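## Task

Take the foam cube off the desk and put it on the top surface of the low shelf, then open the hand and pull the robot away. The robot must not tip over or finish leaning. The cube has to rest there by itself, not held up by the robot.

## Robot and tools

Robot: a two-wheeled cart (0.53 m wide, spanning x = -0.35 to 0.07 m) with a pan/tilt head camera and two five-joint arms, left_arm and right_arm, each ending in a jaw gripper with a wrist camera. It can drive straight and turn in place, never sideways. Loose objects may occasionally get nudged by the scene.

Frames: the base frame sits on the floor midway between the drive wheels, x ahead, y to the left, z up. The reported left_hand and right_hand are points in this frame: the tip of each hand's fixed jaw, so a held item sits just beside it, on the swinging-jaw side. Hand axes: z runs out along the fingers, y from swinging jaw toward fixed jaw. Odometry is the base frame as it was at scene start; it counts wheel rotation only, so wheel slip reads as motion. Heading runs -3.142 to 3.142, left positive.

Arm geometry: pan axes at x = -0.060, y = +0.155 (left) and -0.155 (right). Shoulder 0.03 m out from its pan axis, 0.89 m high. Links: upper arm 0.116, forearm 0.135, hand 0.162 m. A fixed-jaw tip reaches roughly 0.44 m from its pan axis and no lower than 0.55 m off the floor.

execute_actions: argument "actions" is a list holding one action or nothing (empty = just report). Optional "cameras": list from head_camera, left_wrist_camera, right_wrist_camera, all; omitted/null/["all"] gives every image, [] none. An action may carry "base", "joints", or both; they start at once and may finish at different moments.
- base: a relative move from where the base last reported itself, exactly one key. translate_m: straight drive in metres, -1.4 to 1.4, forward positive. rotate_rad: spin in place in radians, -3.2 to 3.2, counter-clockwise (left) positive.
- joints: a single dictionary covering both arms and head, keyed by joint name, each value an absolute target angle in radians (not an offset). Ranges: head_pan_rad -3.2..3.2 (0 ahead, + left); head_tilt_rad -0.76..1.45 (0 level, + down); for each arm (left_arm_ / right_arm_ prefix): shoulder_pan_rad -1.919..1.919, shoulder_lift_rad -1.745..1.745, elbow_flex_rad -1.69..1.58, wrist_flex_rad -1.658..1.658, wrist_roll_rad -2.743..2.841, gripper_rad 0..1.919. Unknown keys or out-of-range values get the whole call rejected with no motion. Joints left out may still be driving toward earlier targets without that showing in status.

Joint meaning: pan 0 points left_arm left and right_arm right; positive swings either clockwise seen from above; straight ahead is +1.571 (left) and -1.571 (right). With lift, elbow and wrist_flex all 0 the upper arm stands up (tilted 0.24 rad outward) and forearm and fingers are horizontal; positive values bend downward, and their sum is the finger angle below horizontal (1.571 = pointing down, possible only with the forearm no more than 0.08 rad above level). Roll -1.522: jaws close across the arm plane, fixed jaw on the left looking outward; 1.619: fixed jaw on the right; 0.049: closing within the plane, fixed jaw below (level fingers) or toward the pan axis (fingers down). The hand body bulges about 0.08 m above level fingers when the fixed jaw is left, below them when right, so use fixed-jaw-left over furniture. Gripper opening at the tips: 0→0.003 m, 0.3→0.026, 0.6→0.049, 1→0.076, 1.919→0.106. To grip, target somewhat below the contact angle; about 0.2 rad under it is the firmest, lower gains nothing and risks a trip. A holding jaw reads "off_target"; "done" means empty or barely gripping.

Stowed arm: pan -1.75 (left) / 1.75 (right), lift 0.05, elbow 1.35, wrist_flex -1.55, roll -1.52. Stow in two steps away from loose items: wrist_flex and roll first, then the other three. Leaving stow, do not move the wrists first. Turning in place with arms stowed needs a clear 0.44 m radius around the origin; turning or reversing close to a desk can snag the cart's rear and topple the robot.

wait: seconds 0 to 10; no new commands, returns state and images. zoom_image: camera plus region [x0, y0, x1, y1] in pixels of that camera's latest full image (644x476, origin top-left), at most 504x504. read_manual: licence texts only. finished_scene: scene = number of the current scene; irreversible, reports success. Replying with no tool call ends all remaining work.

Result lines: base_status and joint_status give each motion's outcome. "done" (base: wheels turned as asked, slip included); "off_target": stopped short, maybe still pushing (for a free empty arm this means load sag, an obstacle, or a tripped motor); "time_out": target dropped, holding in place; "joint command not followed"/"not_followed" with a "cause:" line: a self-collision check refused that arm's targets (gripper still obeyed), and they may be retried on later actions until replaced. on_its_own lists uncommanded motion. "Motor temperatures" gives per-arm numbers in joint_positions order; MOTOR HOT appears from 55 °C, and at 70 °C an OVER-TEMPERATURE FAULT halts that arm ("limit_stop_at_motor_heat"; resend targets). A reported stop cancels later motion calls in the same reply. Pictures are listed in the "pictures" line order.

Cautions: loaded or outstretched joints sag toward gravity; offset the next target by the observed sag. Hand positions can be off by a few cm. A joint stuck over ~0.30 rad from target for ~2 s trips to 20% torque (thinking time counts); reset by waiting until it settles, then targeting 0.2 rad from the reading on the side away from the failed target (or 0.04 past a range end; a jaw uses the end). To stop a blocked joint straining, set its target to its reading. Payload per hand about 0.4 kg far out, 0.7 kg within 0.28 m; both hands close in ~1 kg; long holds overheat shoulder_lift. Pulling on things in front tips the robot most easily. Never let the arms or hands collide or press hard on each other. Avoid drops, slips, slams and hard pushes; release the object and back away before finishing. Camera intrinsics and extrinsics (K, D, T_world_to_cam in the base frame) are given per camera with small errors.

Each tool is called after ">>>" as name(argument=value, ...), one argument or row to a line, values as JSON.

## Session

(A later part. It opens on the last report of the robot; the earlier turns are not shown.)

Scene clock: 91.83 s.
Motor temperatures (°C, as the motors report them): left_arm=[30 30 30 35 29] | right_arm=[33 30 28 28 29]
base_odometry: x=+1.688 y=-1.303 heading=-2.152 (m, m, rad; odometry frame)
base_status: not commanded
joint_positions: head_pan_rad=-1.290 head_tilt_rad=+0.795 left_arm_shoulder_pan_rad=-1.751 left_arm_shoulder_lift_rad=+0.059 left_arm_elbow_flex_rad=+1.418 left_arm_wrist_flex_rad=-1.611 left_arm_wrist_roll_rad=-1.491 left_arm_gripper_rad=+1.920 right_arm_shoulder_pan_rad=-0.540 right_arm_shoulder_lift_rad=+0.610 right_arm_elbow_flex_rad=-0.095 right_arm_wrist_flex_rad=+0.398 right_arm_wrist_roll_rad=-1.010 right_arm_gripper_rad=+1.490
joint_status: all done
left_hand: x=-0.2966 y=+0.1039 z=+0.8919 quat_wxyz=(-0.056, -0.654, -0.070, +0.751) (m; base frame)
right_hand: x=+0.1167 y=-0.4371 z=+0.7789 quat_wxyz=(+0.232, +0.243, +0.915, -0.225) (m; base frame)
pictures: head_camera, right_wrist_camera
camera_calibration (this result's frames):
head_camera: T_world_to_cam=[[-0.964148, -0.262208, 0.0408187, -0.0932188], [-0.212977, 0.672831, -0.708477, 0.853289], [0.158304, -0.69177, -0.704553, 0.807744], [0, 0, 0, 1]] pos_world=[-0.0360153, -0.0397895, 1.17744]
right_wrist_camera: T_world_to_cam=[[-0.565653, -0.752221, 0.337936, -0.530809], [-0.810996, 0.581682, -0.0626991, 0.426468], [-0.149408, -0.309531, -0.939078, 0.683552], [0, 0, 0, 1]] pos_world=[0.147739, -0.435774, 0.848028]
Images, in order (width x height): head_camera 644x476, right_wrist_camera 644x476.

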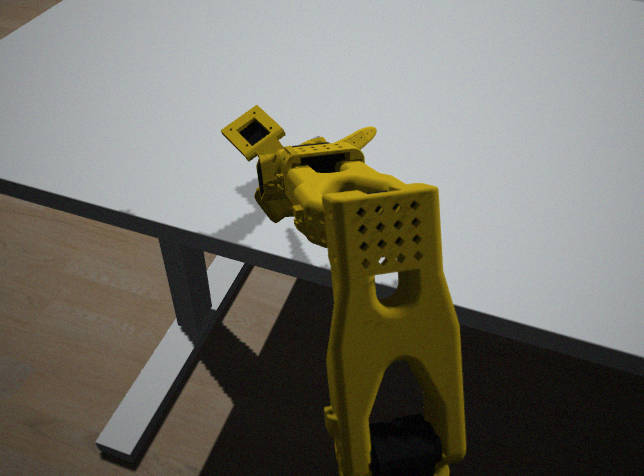

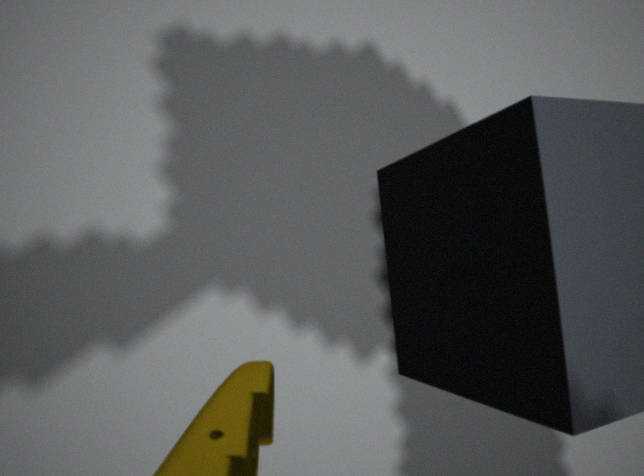

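>>> execute_actions(
  actions=[
    {"joints":{"right_arm_shoulder_lift_rad":0.68,"right_arm_elbow_flex_rad":-0.32,"right_arm_wrist_flex_rad":0.4,"right_arm_shoulder_pan_rad":-0.54}},
  ],
  cameras=[],
)

>>> execute_actions(
  actions=[
    {"joints":{"right_arm_shoulder_lift_rad":0.84}},
  ],
  cameras=["right_wrist_camera"],
)

Scene clock: 94.37 s.
Motor temperatures (°C, as the motors report them): left_arm=[30 30 30 35 29] | right_arm=[33 30 28 28 29]
base_odometry: x=+1.688 y=-1.303 heading=-2.152 (m, m, rad; odometry frame)
base_status: not commanded
joint_positions: head_pan_rad=-1.290 head_tilt_rad=+0.795 left_arm_shoulder_pan_rad=-1.751 left_arm_shoulder_lift_rad=+0.059 left_arm_elbow_flex_rad=+1.418 left_arm_wrist_flex_rad=-1.611 left_arm_wrist_roll_rad=-1.491 left_arm_gripper_rad=+1.920 right_arm_shoulder_pan_rad=-0.540 right_arm_shoulder_lift_rad=+0.703 right_arm_elbow_flex_rad=-0.282 right_arm_wrist_flex_rad=+0.398 right_arm_wrist_roll_rad=-1.010 right_arm_gripper_rad=+1.490
joint_status: all done
left_hand: x=-0.2966 y=+0.1039 z=+0.8919 quat_wxyz=(-0.056, -0.654, -0.070, +0.751) (m; base frame)
right_hand: x=+0.1289 y=-0.4574 z=+0.7913 quat_wxyz=(+0.263, +0.238, +0.899, -0.256) (m; base frame)
pictures: none
No camera images: the call's "cameras" was empty. Leave "cameras" out to get every camera's image.

Scene clock: 95.17 s.
Motor temperatures (°C, as the motors report them): left_arm=[30 30 30 35 29] | right_arm=[33 30 28 28 29]
base_odometry: x=+1.688 y=-1.303 heading=-2.152 (m, m, rad; odometry frame)
base_status: not commanded
joint_positions: head_pan_rad=-1.290 head_tilt_rad=+0.795 left_arm_shoulder_pan_rad=-1.751 left_arm_shoulder_lift_rad=+0.059 left_arm_elbow_flex_rad=+1.418 left_arm_wrist_flex_rad=-1.611 left_arm_wrist_roll_rad=-1.491 left_arm_gripper_rad=+1.920 right_arm_shoulder_pan_rad=-0.540 right_arm_shoulder_lift_rad=+0.829 right_arm_elbow_flex_rad=-0.318 right_arm_wrist_flex_rad=+0.398 right_arm_wrist_roll_rad=-1.010 right_arm_gripper_rad=+1.490
joint_status: all done
left_hand: x=-0.2966 y=+0.1039 z=+0.8919 quat_wxyz=(-0.056, -0.654, -0.070, +0.751) (m; base frame)
right_hand: x=+0.1245 y=-0.4500 z=+0.7587 quat_wxyz=(+0.233, +0.242, +0.914, -0.226) (m; base frame)
pictures: right_wrist_camera
camera_calibration (this result's frames):
right_wrist_camera: T_world_to_cam=[[-0.566187, -0.75133, 0.339022, -0.52969], [-0.810895, 0.581514, -0.0655085, 0.441062], [-0.147927, -0.312001, -0.938495, 0.660009], [0, 0, 0, 1]] pos_world=[0.155385, -0.448532, 0.827885]
Images, in order (width x height): right_wrist_camera 644x476.

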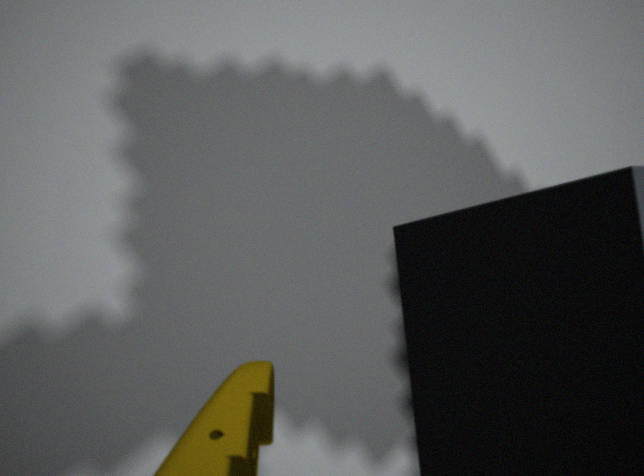

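>>> execute_actions(
  actions=[
    {"joints":{"right_arm_gripper_rad":0.4,"right_arm_shoulder_pan_rad":-0.5}},
  ],
  cameras=[],
)

>>> execute_actions(
  actions=[
    {"joints":{"right_arm_shoulder_lift_rad":0.2,"right_arm_elbow_flex_rad":0.2}},
  ],
  cameras=["right_wrist_camera"],
)

Scene clock: 97.27 s.
Motor temperatures (°C, as the motors report them): left_arm=[30 30 30 35 29] | right_arm=[33 30 28 28 29]
base_odometry: x=+1.688 y=-1.302 heading=-2.153 (m, m, rad; odometry frame)
base_status: not commanded
joint_positions: head_pan_rad=-1.290 head_tilt_rad=+0.795 left_arm_shoulder_pan_rad=-1.751 left_arm_shoulder_lift_rad=+0.059 left_arm_elbow_flex_rad=+1.418 left_arm_wrist_flex_rad=-1.611 left_arm_wrist_roll_rad=-1.491 left_arm_gripper_rad=+1.920 right_arm_shoulder_pan_rad=-0.489 right_arm_shoulder_lift_rad=+0.834 right_arm_elbow_flex_rad=-0.325 right_arm_wrist_flex_rad=+0.397 right_arm_wrist_roll_rad=-1.008 right_arm_gripper_rad=+0.411
joint_status: all done
left_hand: x=-0.2966 y=+0.1039 z=+0.8919 quat_wxyz=(-0.056, -0.654, -0.070, +0.751) (m; base frame)
right_hand: x=+0.1098 y=-0.4599 z=+0.7591 quat_wxyz=(+0.228, +0.265, +0.907, -0.234) (m; base frame)
pictures: none
No camera images: the call's "cameras" was empty. Leave "cameras" out to get every camera's image.

Scene clock: 98.47 s.
Motor temperatures (°C, as the motors report them): left_arm=[30 30 30 35 29] | right_arm=[33 30 28 28 29]
base_odometry: x=+1.688 y=-1.302 heading=-2.153 (m, m, rad; odometry frame)
base_status: not commanded
joint_positions: head_pan_rad=-1.290 head_tilt_rad=+0.795 left_arm_shoulder_pan_rad=-1.751 left_arm_shoulder_lift_rad=+0.059 left_arm_elbow_flex_rad=+1.418 left_arm_wrist_flex_rad=-1.611 left_arm_wrist_roll_rad=-1.491 left_arm_gripper_rad=+1.920 right_arm_shoulder_pan_rad=-0.491 right_arm_shoulder_lift_rad=+0.251 right_arm_elbow_flex_rad=+0.204 right_arm_wrist_flex_rad=+0.398 right_arm_wrist_roll_rad=-1.008 right_arm_gripper_rad=+0.409
joint_status: all done
left_hand: x=-0.2966 y=+0.1039 z=+0.8919 quat_wxyz=(-0.056, -0.654, -0.070, +0.751) (m; base frame)
right_hand: x=+0.0926 y=-0.4266 z=+0.8180 quat_wxyz=(+0.246, +0.261, +0.899, -0.251) (m; base frame)
pictures: right_wrist_camera
camera_calibration (this result's frames):
right_wrist_camera: T_world_to_cam=[[-0.610569, -0.705716, 0.359404, -0.543325], [-0.779753, 0.615068, -0.116943, 0.459], [-0.138529, -0.351648, -0.925826, 0.690031], [0, 0, 0, 1]] pos_world=[0.121759, -0.423101, 0.887799]
Images, in order (width x height): right_wrist_camera 644x476.

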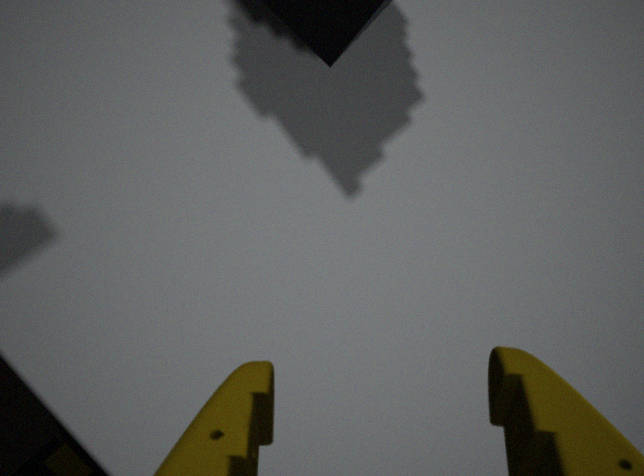

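>>> execute_actions(
  actions=[
    {"base":{"translate_m":0.2},"joints":{"right_arm_shoulder_pan_rad":-0.1,"right_arm_gripper_rad":1.5,"right_arm_wrist_roll_rad":-1.5,"right_arm_shoulder_lift_rad":0.4,"right_arm_elbow_flex_rad":-0.1,"right_arm_wrist_flex_rad":0.5,"head_pan_rad":-1.6}},
  ],
  cameras=["right_wrist_camera","head_camera"],
)

Scene clock: 102.10 s.
Motor temperatures (°C, as the motors report them): left_arm=[30 30 30 35 29] | right_arm=[33 30 28 28 29]
base_odometry: x=+1.578 y=-1.470 heading=-2.153 (m, m, rad; odometry frame)
base_status: done
joint_positions: head_pan_rad=-1.590 head_tilt_rad=+0.795 left_arm_shoulder_pan_rad=-1.751 left_arm_shoulder_lift_rad=+0.059 left_arm_elbow_flex_rad=+1.418 left_arm_wrist_flex_rad=-1.611 left_arm_wrist_roll_rad=-1.491 left_arm_gripper_rad=+1.920 right_arm_shoulder_pan_rad=-0.109 right_arm_shoulder_lift_rad=+0.419 right_arm_elbow_flex_rad=-0.061 right_arm_wrist_flex_rad=+0.498 right_arm_wrist_roll_rad=-1.491 right_arm_gripper_rad=+1.490
joint_status: all done
left_hand: x=-0.2966 y=+0.1039 z=+0.8919 quat_wxyz=(-0.056, -0.654, -0.070, +0.751) (m; base frame)
right_hand: x=-0.0160 y=-0.4871 z=+0.8215 quat_wxyz=(+0.257, +0.615, +0.707, -0.238) (m; base frame)
pictures: head_camera, right_wrist_camera
camera_calibration (this result's frames):
head_camera: T_world_to_cam=[[-0.998573, 0.0344389, 0.0408196, -0.0948378], [-0.00461898, 0.705761, -0.708435, 0.863034], [-0.0532067, -0.707612, -0.704595, 0.797852], [0, 0, 0, 1]] pos_world=[-0.0482651, -0.0412601, 1.17744]
right_wrist_camera: T_world_to_cam=[[-0.993745, -0.0964147, 0.0563422, -0.113939], [-0.105023, 0.978389, -0.178116, 0.649911], [-0.0379516, -0.182919, -0.982395, 0.787254], [0, 0, 0, 1]] pos_world=[-0.0150932, -0.502847, 0.895573]
Images, in order (width x height): head_camera 644x476, right_wrist_camera 644x476.

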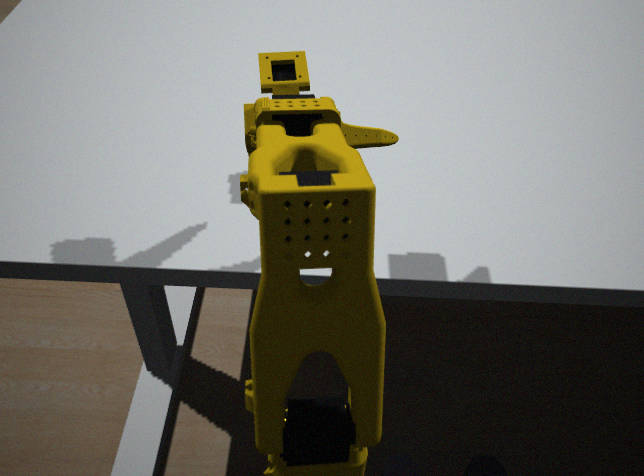

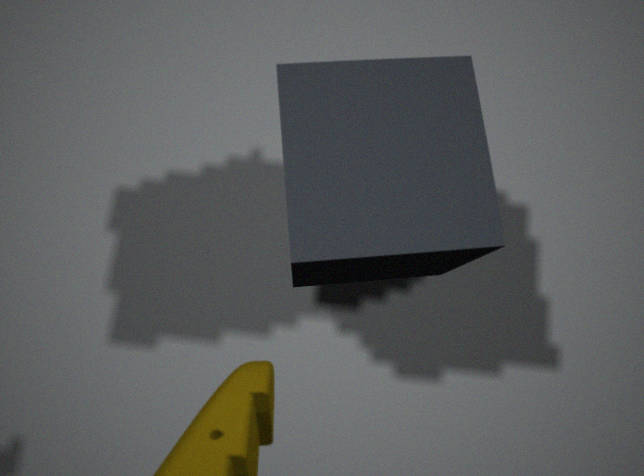

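>>> execute_actions(
  actions=[
    {"joints":{"right_arm_shoulder_lift_rad":0.75,"right_arm_elbow_flex_rad":-0.45,"right_arm_wrist_flex_rad":0.3}},
  ],
  cameras=[],
)

>>> execute_actions(
  actions=[
    {"joints":{"right_arm_shoulder_lift_rad":0.93}},
  ],
  cameras=["right_wrist_camera"],
)

Scene clock: 104.83 s.
Motor temperatures (°C, as the motors report them): left_arm=[30 30 30 35 29] | right_arm=[33 30 28 28 29]
base_odometry: x=+1.578 y=-1.470 heading=-2.153 (m, m, rad; odometry frame)
base_status: not commanded
joint_positions: head_pan_rad=-1.590 head_tilt_rad=+0.795 left_arm_shoulder_pan_rad=-1.751 left_arm_shoulder_lift_rad=+0.059 left_arm_elbow_flex_rad=+1.418 left_arm_wrist_flex_rad=-1.611 left_arm_wrist_roll_rad=-1.491 left_arm_gripper_rad=+1.920 right_arm_shoulder_pan_rad=-0.109 right_arm_shoulder_lift_rad=+0.774 right_arm_elbow_flex_rad=-0.413 right_arm_wrist_flex_rad=+0.315 right_arm_wrist_roll_rad=-1.491 right_arm_gripper_rad=+1.490
joint_status: all done
left_hand: x=-0.2966 y=+0.1039 z=+0.8919 quat_wxyz=(-0.056, -0.654, -0.070, +0.751) (m; base frame)
right_hand: x=-0.0108 y=-0.5339 z=+0.8113 quat_wxyz=(+0.318, +0.591, +0.681, -0.294) (m; base frame)
pictures: none
No camera images: the call's "cameras" was empty. Leave "cameras" out to get every camera's image.

Scene clock: 105.60 s.
Motor temperatures (°C, as the motors report them): left_arm=[30 30 30 35 29] | right_arm=[33 30 28 28 29]
base_odometry: x=+1.578 y=-1.470 heading=-2.153 (m, m, rad; odometry frame)
base_status: not commanded
joint_positions: head_pan_rad=-1.590 head_tilt_rad=+0.795 left_arm_shoulder_pan_rad=-1.751 left_arm_shoulder_lift_rad=+0.059 left_arm_elbow_flex_rad=+1.418 left_arm_wrist_flex_rad=-1.611 left_arm_wrist_roll_rad=-1.491 left_arm_gripper_rad=+1.920 right_arm_shoulder_pan_rad=-0.109 right_arm_shoulder_lift_rad=+0.939 right_arm_elbow_flex_rad=-0.428 right_arm_wrist_flex_rad=+0.308 right_arm_wrist_roll_rad=-1.491 right_arm_gripper_rad=+1.490
joint_status: all done
left_hand: x=-0.2966 y=+0.1039 z=+0.8919 quat_wxyz=(-0.056, -0.654, -0.070, +0.751) (m; base frame)
right_hand: x=-0.0124 y=-0.5193 z=+0.7588 quat_wxyz=(+0.270, +0.610, +0.702, -0.249) (m; base frame)
pictures: right_wrist_camera
camera_calibration (this result's frames):
right_wrist_camera: T_world_to_cam=[[-0.99397, -0.0943613, 0.0558583, -0.108583], [-0.104239, 0.971209, -0.214213, 0.694293], [-0.0340366, -0.218744, -0.975188, 0.695865], [0, 0, 0, 1]] pos_world=[-0.0118709, -0.532333, 0.833392]
Images, in order (width x height): right_wrist_camera 644x476.

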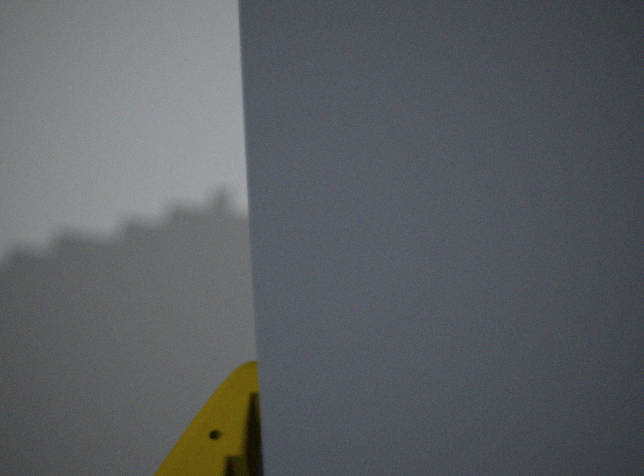

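>>> execute_actions(
  actions=[
    {"joints":{"right_arm_gripper_rad":0.3}},
  ],
  cameras=[],
)

>>> execute_actions(
  actions=[
    {"joints":{"right_arm_shoulder_lift_rad":0.2,"right_arm_elbow_flex_rad":0.1}},
  ],
  cameras=["right_wrist_camera"],
)

Scene clock: 107.67 s.
Motor temperatures (°C, as the motors report them): left_arm=[30 30 30 35 29] | right_arm=[33 30 28 29 29]
base_odometry: x=+1.578 y=-1.470 heading=-2.153 (m, m, rad; odometry frame)
base_status: not commanded
joint_positions: head_pan_rad=-1.590 head_tilt_rad=+0.795 left_arm_shoulder_pan_rad=-1.751 left_arm_shoulder_lift_rad=+0.059 left_arm_elbow_flex_rad=+1.418 left_arm_wrist_flex_rad=-1.611 left_arm_wrist_roll_rad=-1.491 left_arm_gripper_rad=+1.920 right_arm_shoulder_pan_rad=-0.106 right_arm_shoulder_lift_rad=+0.939 right_arm_elbow_flex_rad=-0.428 right_arm_wrist_flex_rad=+0.308 right_arm_wrist_roll_rad=-1.491 right_arm_gripper_rad=+0.548
joint_status: right_arm_gripper_rad off_target (ended at +0.548, target +0.300)
left_hand: x=-0.2966 y=+0.1039 z=+0.8919 quat_wxyz=(-0.056, -0.654, -0.070, +0.751) (m; base frame)
right_hand: x=-0.0136 y=-0.5194 z=+0.7588 quat_wxyz=(+0.269, +0.611, +0.701, -0.250) (m; base frame)
pictures: none
No camera images: the call's "cameras" was empty. Leave "cameras" out to get every camera's image.

Scene clock: 108.93 s.
Motor temperatures (°C, as the motors report them): left_arm=[30 30 30 35 29] | right_arm=[33 30 28 29 29]
base_odometry: x=+1.578 y=-1.470 heading=-2.153 (m, m, rad; odometry frame)
base_status: not commanded
joint_positions: head_pan_rad=-1.590 head_tilt_rad=+0.795 left_arm_shoulder_pan_rad=-1.751 left_arm_shoulder_lift_rad=+0.059 left_arm_elbow_flex_rad=+1.418 left_arm_wrist_flex_rad=-1.611 left_arm_wrist_roll_rad=-1.491 left_arm_gripper_rad=+1.920 right_arm_shoulder_pan_rad=-0.106 right_arm_shoulder_lift_rad=+0.255 right_arm_elbow_flex_rad=+0.107 right_arm_wrist_flex_rad=+0.304 right_arm_wrist_roll_rad=-1.491 right_arm_gripper_rad=+0.547
joint_status: all done
left_hand: x=-0.2966 y=+0.1039 z=+0.8919 quat_wxyz=(-0.056, -0.654, -0.070, +0.751) (m; base frame)
right_hand: x=-0.0165 y=-0.4920 z=+0.8532 quat_wxyz=(+0.320, +0.591, +0.678, -0.297) (m; base frame)
pictures: right_wrist_camera
camera_calibration (this result's frames):
right_wrist_camera: T_world_to_cam=[[-0.99513, -0.0830706, 0.0530709, -0.107372], [-0.0966501, 0.92812, -0.359517, 0.79051], [-0.0193908, -0.362895, -0.931628, 0.685898], [0, 0, 0, 1]] pos_world=[-0.0171464, -0.493698, 0.928902]
Images, in order (width x height): right_wrist_camera 644x476.

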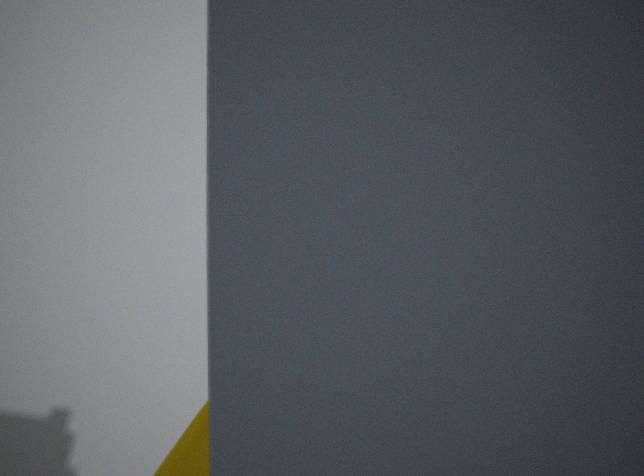

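>>> execute_actions(
  actions=[
    {"joints":{"right_arm_gripper_rad":0.36,"right_arm_shoulder_pan_rad":-1.8,"head_pan_rad":1.0,"head_tilt_rad":0.7}},
  ],
  cameras=["head_camera"],
)

Scene clock: 112.80 s.
Motor temperatures (°C, as the motors report them): left_arm=[30 30 30 35 29] | right_arm=[33 30 28 29 29]
base_odometry: x=+1.578 y=-1.470 heading=-2.153 (m, m, rad; odometry frame)
base_status: not commanded
joint_positions: head_pan_rad=+0.990 head_tilt_rad=+0.714 left_arm_shoulder_pan_rad=-1.751 left_arm_shoulder_lift_rad=+0.059 left_arm_elbow_flex_rad=+1.418 left_arm_wrist_flex_rad=-1.611 left_arm_wrist_roll_rad=-1.491 left_arm_gripper_rad=+1.920 right_arm_shoulder_pan_rad=-1.790 right_arm_shoulder_lift_rad=+0.255 right_arm_elbow_flex_rad=+0.107 right_arm_wrist_flex_rad=+0.304 right_arm_wrist_roll_rad=-1.491 right_arm_gripper_rad=+0.547
joint_status: right_arm_gripper_rad off_target (ended at +0.547, target +0.360); the others done
left_hand: x=-0.2966 y=+0.1039 z=+0.8919 quat_wxyz=(-0.056, -0.654, -0.070, +0.751) (m; base frame)
right_hand: x=+0.2699 y=-0.0736 z=+0.8532 quat_wxyz=(+0.435, -0.112, +0.893, +0.041) (m; base frame)
pictures: head_camera
camera_calibration (this result's frames):
head_camera: T_world_to_cam=[[0.82516, -0.563518, 0.0394735, -0.00757294], [-0.339412, -0.550432, -0.762774, 0.909843], [0.451565, 0.616013, -0.645459, 0.753511], [0, 0, 0, 1]] pos_world=[-0.0251983, 0.032367, 1.18066]
Images, in order (width x height): head_camera 644x476.

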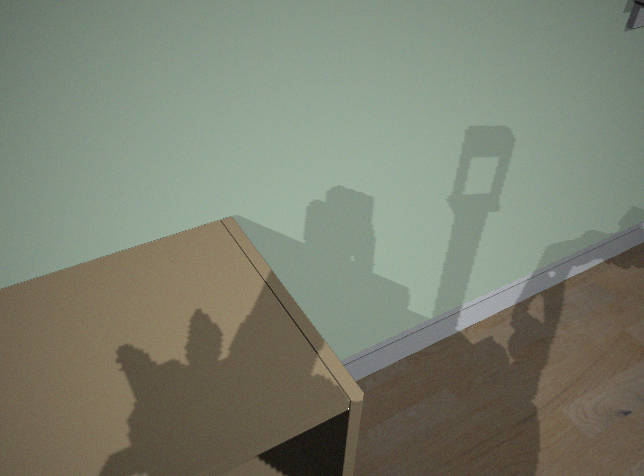

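>>> execute_actions(
  actions=[
    {"base":{"translate_m":0.9},"joints":{"head_pan_rad":0,"head_tilt_rad":0.6,"right_arm_shoulder_pan_rad":-1.6}},
  ],
  cameras=["head_camera"],
)

>>> execute_actions(
  actions=[
    {"base":{"rotate_rad":2.55}},
  ],
  cameras=["head_camera"],
)

Scene clock: 119.87 s.
Motor temperatures (°C, as the motors report them): left_arm=[30 30 30 35 29] | right_arm=[33 30 28 29 29]
base_odometry: x=+1.083 y=-2.221 heading=-2.153 (m, m, rad; odometry frame)
base_status: done
joint_positions: head_pan_rad=+0.010 head_tilt_rad=+0.614 left_arm_shoulder_pan_rad=-1.751 left_arm_shoulder_lift_rad=+0.059 left_arm_elbow_flex_rad=+1.418 left_arm_wrist_flex_rad=-1.611 left_arm_wrist_roll_rad=-1.491 left_arm_gripper_rad=+1.920 right_arm_shoulder_pan_rad=-1.611 right_arm_shoulder_lift_rad=+0.255 right_arm_elbow_flex_rad=+0.107 right_arm_wrist_flex_rad=+0.304 right_arm_wrist_roll_rad=-1.491 right_arm_gripper_rad=+0.547
joint_status: all done
left_hand: x=-0.2966 y=+0.1039 z=+0.8919 quat_wxyz=(-0.056, -0.654, -0.070, +0.751) (m; base frame)
right_hand: x=+0.2791 y=-0.1338 z=+0.8532 quat_wxyz=(+0.437, -0.032, +0.899, +0.002) (m; base frame)
pictures: head_camera
camera_calibration (this result's frames):
head_camera: T_world_to_cam=[[-0.0122397, -0.999224, 0.0374342, -0.0445835], [-0.566475, -0.0239208, -0.823732, 0.969334], [0.823988, -0.0312877, -0.565742, 0.679261], [0, 0, 0, 1]] pos_world=[-0.0111454, -0.000109127, 1.18443]
Images, in order (width x height): head_camera 644x476.

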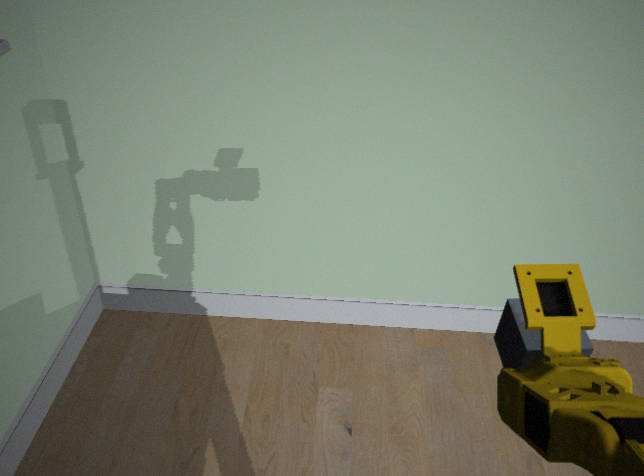

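Scene clock: 123.73 s.
Motor temperatures (°C, as the motors report them): left_arm=[30 30 30 35 29] | right_arm=[33 30 28 29 29]
base_odometry: x=+1.083 y=-2.221 heading=+0.396 (m, m, rad; odometry frame)
base_status: done
joint_positions: head_pan_rad=+0.010 head_tilt_rad=+0.614 left_arm_shoulder_pan_rad=-1.751 left_arm_shoulder_lift_rad=+0.059 left_arm_elbow_flex_rad=+1.418 left_arm_wrist_flex_rad=-1.611 left_arm_wrist_roll_rad=-1.491 left_arm_gripper_rad=+1.920 right_arm_shoulder_pan_rad=-1.609 right_arm_shoulder_lift_rad=+0.255 right_arm_elbow_flex_rad=+0.107 right_arm_wrist_flex_rad=+0.304 right_arm_wrist_roll_rad=-1.491 right_arm_gripper_rad=+0.547
joint_status: not commanded
left_hand: x=-0.2966 y=+0.1039 z=+0.8919 quat_wxyz=(-0.056, -0.654, -0.070, +0.751) (m; base frame)
right_hand: x=+0.2792 y=-0.1343 z=+0.8532 quat_wxyz=(+0.437, -0.031, +0.899, +0.002) (m; base frame)
pictures: head_camera
camera_calibration (this result's frames):
head_camera: T_world_to_cam=[[-0.0122904, -0.999224, 0.0374342, -0.0445858], [-0.566476, -0.023892, -0.823732, 0.969334], [0.823987, -0.0313295, -0.565742, 0.67926], [0, 0, 0, 1]] pos_world=[-0.0111454, -0.000110947, 1.18443]
Images, in order (width x height): head_camera 644x476.

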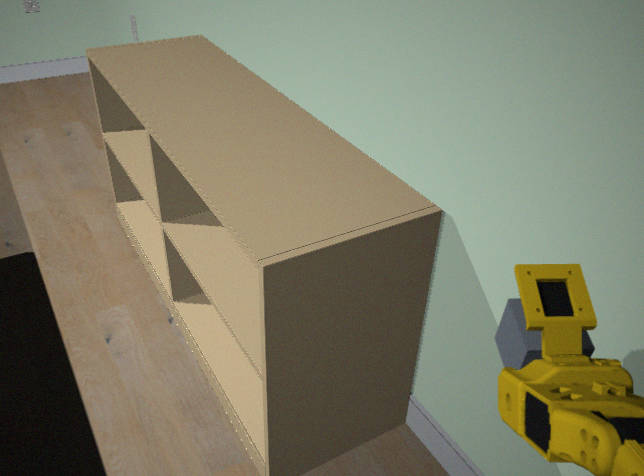

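>>> execute_actions(
  actions=[
    {"base":{"rotate_rad":0.3}},
  ],
  cameras=[],
)

>>> execute_actions(
  actions=[
    {"base":{"translate_m":0.6},"joints":{"right_arm_shoulder_pan_rad":-1.25,"head_tilt_rad":1.0,"head_pan_rad":-0.5}},
  ],
  cameras=[],
)

>>> execute_actions(
  actions=[
    {"joints":{"right_arm_shoulder_lift_rad":1.3,"right_arm_elbow_flex_rad":-0.74,"right_arm_wrist_flex_rad":0.3}},
  ],
  cameras=["head_camera"],
)

Scene clock: 129.23 s.
Motor temperatures (°C, as the motors report them): left_arm=[30 30 30 35 29] | right_arm=[33 30 29 29 29]
base_odometry: x=+1.083 y=-2.221 heading=+0.695 (m, m, rad; odometry frame)
base_status: done
joint_positions: head_pan_rad=+0.010 head_tilt_rad=+0.614 left_arm_shoulder_pan_rad=-1.751 left_arm_shoulder_lift_rad=+0.059 left_arm_elbow_flex_rad=+1.418 left_arm_wrist_flex_rad=-1.611 left_arm_wrist_roll_rad=-1.491 left_arm_gripper_rad=+1.920 right_arm_shoulder_pan_rad=-1.609 right_arm_shoulder_lift_rad=+0.255 right_arm_elbow_flex_rad=+0.107 right_arm_wrist_flex_rad=+0.304 right_arm_wrist_roll_rad=-1.491 right_arm_gripper_rad=+0.547
joint_status: not commanded
left_hand: x=-0.2966 y=+0.1039 z=+0.8919 quat_wxyz=(-0.056, -0.654, -0.070, +0.751) (m; base frame)
right_hand: x=+0.2792 y=-0.1343 z=+0.8532 quat_wxyz=(+0.437, -0.031, +0.899, +0.002) (m; base frame)
pictures: none
No camera images: the call's "cameras" was empty. Leave "cameras" out to get every camera's image.

Scene clock: 133.07 s.
Motor temperatures (°C, as the motors report them): left_arm=[30 30 30 35 29] | right_arm=[33 30 29 29 29]
base_odometry: x=+1.543 y=-1.836 heading=+0.696 (m, m, rad; odometry frame)
base_status: done
joint_positions: head_pan_rad=-0.490 head_tilt_rad=+0.995 left_arm_shoulder_pan_rad=-1.751 left_arm_shoulder_lift_rad=+0.059 left_arm_elbow_flex_rad=+1.418 left_arm_wrist_flex_rad=-1.611 left_arm_wrist_roll_rad=-1.491 left_arm_gripper_rad=+1.920 right_arm_shoulder_pan_rad=-1.259 right_arm_shoulder_lift_rad=+0.255 right_arm_elbow_flex_rad=+0.107 right_arm_wrist_flex_rad=+0.304 right_arm_wrist_roll_rad=-1.491 right_arm_gripper_rad=+0.547
joint_status: all done
left_hand: x=-0.2966 y=+0.1039 z=+0.8919 quat_wxyz=(-0.056, -0.654, -0.070, +0.751) (m; base frame)
right_hand: x=+0.2657 y=-0.2518 z=+0.8532 quat_wxyz=(+0.430, +0.126, +0.891, -0.074) (m; base frame)
pictures: none
No camera images: the call's "cameras" was empty. Leave "cameras" out to get every camera's image.

Scene clock: 134.57 s.
Motor temperatures (°C, as the motors report them): left_arm=[30 30 30 35 29] | right_arm=[33 30 29 29 29]
base_odometry: x=+1.543 y=-1.836 heading=+0.696 (m, m, rad; odometry frame)
base_status: not commanded
joint_positions: head_pan_rad=-0.490 head_tilt_rad=+0.995 left_arm_shoulder_pan_rad=-1.751 left_arm_shoulder_lift_rad=+0.059 left_arm_elbow_flex_rad=+1.418 left_arm_wrist_flex_rad=-1.611 left_arm_wrist_roll_rad=-1.491 left_arm_gripper_rad=+1.920 right_arm_shoulder_pan_rad=-1.259 right_arm_shoulder_lift_rad=+1.329 right_arm_elbow_flex_rad=-0.703 right_arm_wrist_flex_rad=+0.304 right_arm_wrist_roll_rad=-1.491 right_arm_gripper_rad=+0.547
joint_status: all done
left_hand: x=-0.2966 y=+0.1039 z=+0.8919 quat_wxyz=(-0.056, -0.654, -0.070, +0.751) (m; base frame)
right_hand: x=+0.2795 y=-0.2562 z=+0.6898 quat_wxyz=(+0.310, +0.133, +0.940, -0.054) (m; base frame)
pictures: head_camera
camera_calibration (this result's frames):
head_camera: T_world_to_cam=[[-0.476145, -0.878314, 0.0430148, -0.0728104], [-0.743052, 0.375694, -0.55383, 0.650378], [0.470277, -0.295666, -0.831518, 0.968543], [0, 0, 0, 1]] pos_world=[-0.00688721, -0.0219284, 1.16869]
Images, in order (width x height): head_camera 644x476.

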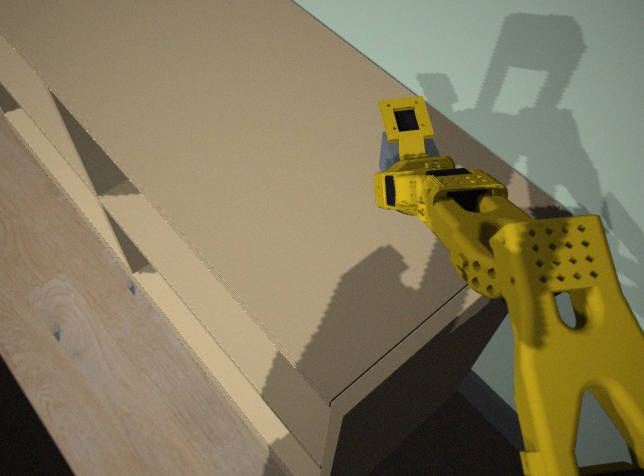

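Near the wall; pan left toward the middle, lower.

>>> execute_actions(
  actions=[
    {"joints":{"right_arm_shoulder_pan_rad":-1.55,"right_arm_shoulder_lift_rad":1.5,"right_arm_wrist_flex_rad":0.2}},
  ],
  cameras=["head_camera"],
)

Scene clock: 136.50 s.
Motor temperatures (°C, as the motors report them): left_arm=[30 30 30 35 29] | right_arm=[33 30 29 29 29]
base_odometry: x=+1.543 y=-1.836 heading=+0.696 (m, m, rad; odometry frame)
base_status: not commanded
joint_positions: head_pan_rad=-0.490 head_tilt_rad=+0.995 left_arm_shoulder_pan_rad=-1.751 left_arm_shoulder_lift_rad=+0.059 left_arm_elbow_flex_rad=+1.418 left_arm_wrist_flex_rad=-1.611 left_arm_wrist_roll_rad=-1.491 left_arm_gripper_rad=+1.920 right_arm_shoulder_pan_rad=-1.540 right_arm_shoulder_lift_rad=+1.525 right_arm_elbow_flex_rad=-0.707 right_arm_wrist_flex_rad=+0.214 right_arm_wrist_roll_rad=-1.491 right_arm_gripper_rad=+0.547
joint_status: all done
left_hand: x=-0.2966 y=+0.1039 z=+0.8919 quat_wxyz=(-0.056, -0.654, -0.070, +0.751) (m; base frame)
right_hand: x=+0.2622 y=-0.1572 z=+0.6382 quat_wxyz=(+0.266, +0.000, +0.964, -0.008) (m; base frame)
pictures: head_camera
camera_calibration (this result's frames):
head_camera: T_world_to_cam=[[-0.476145, -0.878314, 0.0430148, -0.0728104], [-0.743052, 0.375694, -0.55383, 0.650378], [0.470277, -0.295666, -0.831518, 0.968543], [0, 0, 0, 1]] pos_world=[-0.00688721, -0.0219284, 1.16869]
Images, in order (width x height): head_camera 644x476.

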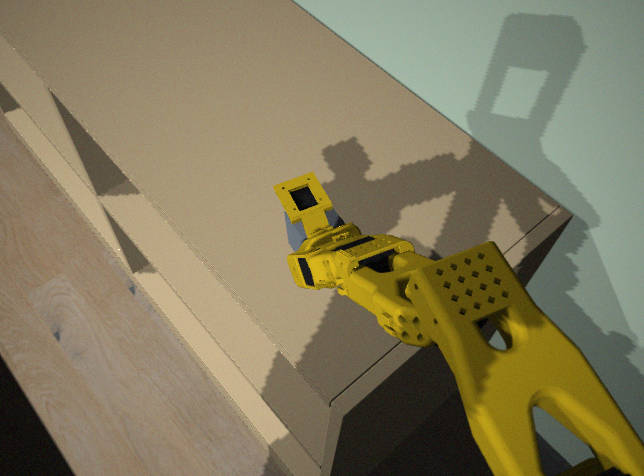

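>>> execute_actions(
  actions=[
    {"joints":{"right_arm_shoulder_lift_rad":1.6}},
  ],
  cameras=[],
)

>>> execute_actions(
  actions=[
    {"joints":{"right_arm_gripper_rad":1.3}},
  ],
  cameras=[],
)

>>> execute_actions(
  actions=[
    {"joints":{"right_arm_shoulder_lift_rad":0.9}},
  ],
  cameras=[],
)

>>> execute_actions(
  actions=[
    {"base":{"translate_m":-0.25}},
  ],
  cameras=["head_camera"],
)

Scene clock: 139.43 s.
Motor temperatures (°C, as the motors report them): left_arm=[30 30 30 35 29] | right_arm=[33 30 29 29 29]
base_odometry: x=+1.543 y=-1.836 heading=+0.696 (m, m, rad; odometry frame)
base_status: not commanded
joint_positions: head_pan_rad=-0.490 head_tilt_rad=+0.995 left_arm_shoulder_pan_rad=-1.751 left_arm_shoulder_lift_rad=+0.059 left_arm_elbow_flex_rad=+1.418 left_arm_wrist_flex_rad=-1.611 left_arm_wrist_roll_rad=-1.491 left_arm_gripper_rad=+1.920 right_arm_shoulder_pan_rad=-1.540 right_arm_shoulder_lift_rad=+1.611 right_arm_elbow_flex_rad=-0.718 right_arm_wrist_flex_rad=+0.208 right_arm_wrist_roll_rad=-1.491 right_arm_gripper_rad=+0.547
joint_status: all done
left_hand: x=-0.2966 y=+0.1039 z=+0.8919 quat_wxyz=(-0.056, -0.654, -0.070, +0.751) (m; base frame)
right_hand: x=+0.2427 y=-0.1566 z=+0.6162 quat_wxyz=(+0.233, +0.000, +0.973, -0.007) (m; base frame)
pictures: none
No camera images: the call's "cameras" was empty. Leave "cameras" out to get every camera's image.

Scene clock: 140.43 s.
Motor temperatures (°C, as the motors report them): left_arm=[30 30 30 35 29] | right_arm=[33 30 29 29 29]
base_odometry: x=+1.543 y=-1.836 heading=+0.696 (m, m, rad; odometry frame)
base_status: not commanded
joint_positions: head_pan_rad=-0.490 head_tilt_rad=+0.995 left_arm_shoulder_pan_rad=-1.751 left_arm_shoulder_lift_rad=+0.059 left_arm_elbow_flex_rad=+1.418 left_arm_wrist_flex_rad=-1.611 left_arm_wrist_roll_rad=-1.491 left_arm_gripper_rad=+1.920 right_arm_shoulder_pan_rad=-1.542 right_arm_shoulder_lift_rad=+1.621 right_arm_elbow_flex_rad=-0.718 right_arm_wrist_flex_rad=+0.208 right_arm_wrist_roll_rad=-1.491 right_arm_gripper_rad=+1.289
joint_status: all done
left_hand: x=-0.2966 y=+0.1039 z=+0.8919 quat_wxyz=(-0.056, -0.654, -0.070, +0.751) (m; base frame)
right_hand: x=+0.2401 y=-0.1561 z=+0.6137 quat_wxyz=(+0.228, -0.001, +0.974, -0.007) (m; base frame)
pictures: none
No camera images: the call's "cameras" was empty. Leave "cameras" out to get every camera's image.

Scene clock: 141.63 s.
Motor temperatures (°C, as the motors report them): left_arm=[30 30 30 35 29] | right_arm=[33 30 29 29 29]
base_odometry: x=+1.543 y=-1.836 heading=+0.696 (m, m, rad; odometry frame)
base_status: not commanded
joint_positions: head_pan_rad=-0.490 head_tilt_rad=+0.995 left_arm_shoulder_pan_rad=-1.751 left_arm_shoulder_lift_rad=+0.059 left_arm_elbow_flex_rad=+1.418 left_arm_wrist_flex_rad=-1.611 left_arm_wrist_roll_rad=-1.491 left_arm_gripper_rad=+1.920 right_arm_shoulder_pan_rad=-1.542 right_arm_shoulder_lift_rad=+0.969 right_arm_elbow_flex_rad=-0.718 right_arm_wrist_flex_rad=+0.208 right_arm_wrist_roll_rad=-1.491 right_arm_gripper_rad=+1.290
joint_status: all done
left_hand: x=-0.2966 y=+0.1039 z=+0.8919 quat_wxyz=(-0.056, -0.654, -0.070, +0.751) (m; base frame)
right_hand: x=+0.3548 y=-0.1594 z=+0.8348 quat_wxyz=(+0.528, -0.001, +0.849, -0.016) (m; base frame)
pictures: none
No camera images: the call's "cameras" was empty. Leave "cameras" out to get every camera's image.

Scene clock: 143.80 s.
Motor temperatures (°C, as the motors report them): left_arm=[30 30 30 35 29] | right_arm=[33 30 29 29 29]
base_odometry: x=+1.351 y=-1.996 heading=+0.696 (m, m, rad; odometry frame)
base_status: done
joint_positions: head_pan_rad=-0.490 head_tilt_rad=+0.995 left_arm_shoulder_pan_rad=-1.751 left_arm_shoulder_lift_rad=+0.059 left_arm_elbow_flex_rad=+1.418 left_arm_wrist_flex_rad=-1.611 left_arm_wrist_roll_rad=-1.491 left_arm_gripper_rad=+1.920 right_arm_shoulder_pan_rad=-1.542 right_arm_shoulder_lift_rad=+0.969 right_arm_elbow_flex_rad=-0.718 right_arm_wrist_flex_rad=+0.208 right_arm_wrist_roll_rad=-1.491 right_arm_gripper_rad=+1.290
joint_status: not commanded
left_hand: x=-0.2966 y=+0.1039 z=+0.8919 quat_wxyz=(-0.056, -0.654, -0.070, +0.751) (m; base frame)
right_hand: x=+0.3548 y=-0.1594 z=+0.8348 quat_wxyz=(+0.528, -0.001, +0.849, -0.016) (m; base frame)
pictures: head_camera
camera_calibration (this result's frames):
head_camera: T_world_to_cam=[[-0.476227, -0.87827, 0.043015, -0.0728144], [-0.743029, 0.375771, -0.55381, 0.650355], [0.47023, -0.2957, -0.831532, 0.968557], [0, 0, 0, 1]] pos_world=[-0.00688888, -0.0219323, 1.16869]
Images, in order (width x height): head_camera 644x476.

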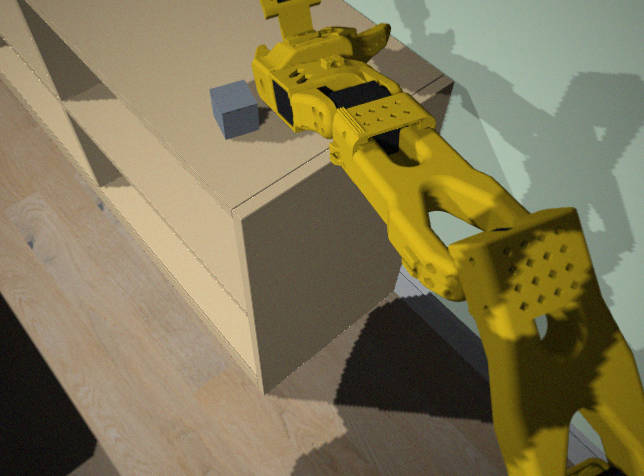

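>>> finished_scene(
  scene=1,
)

The scene is finished: the task was done.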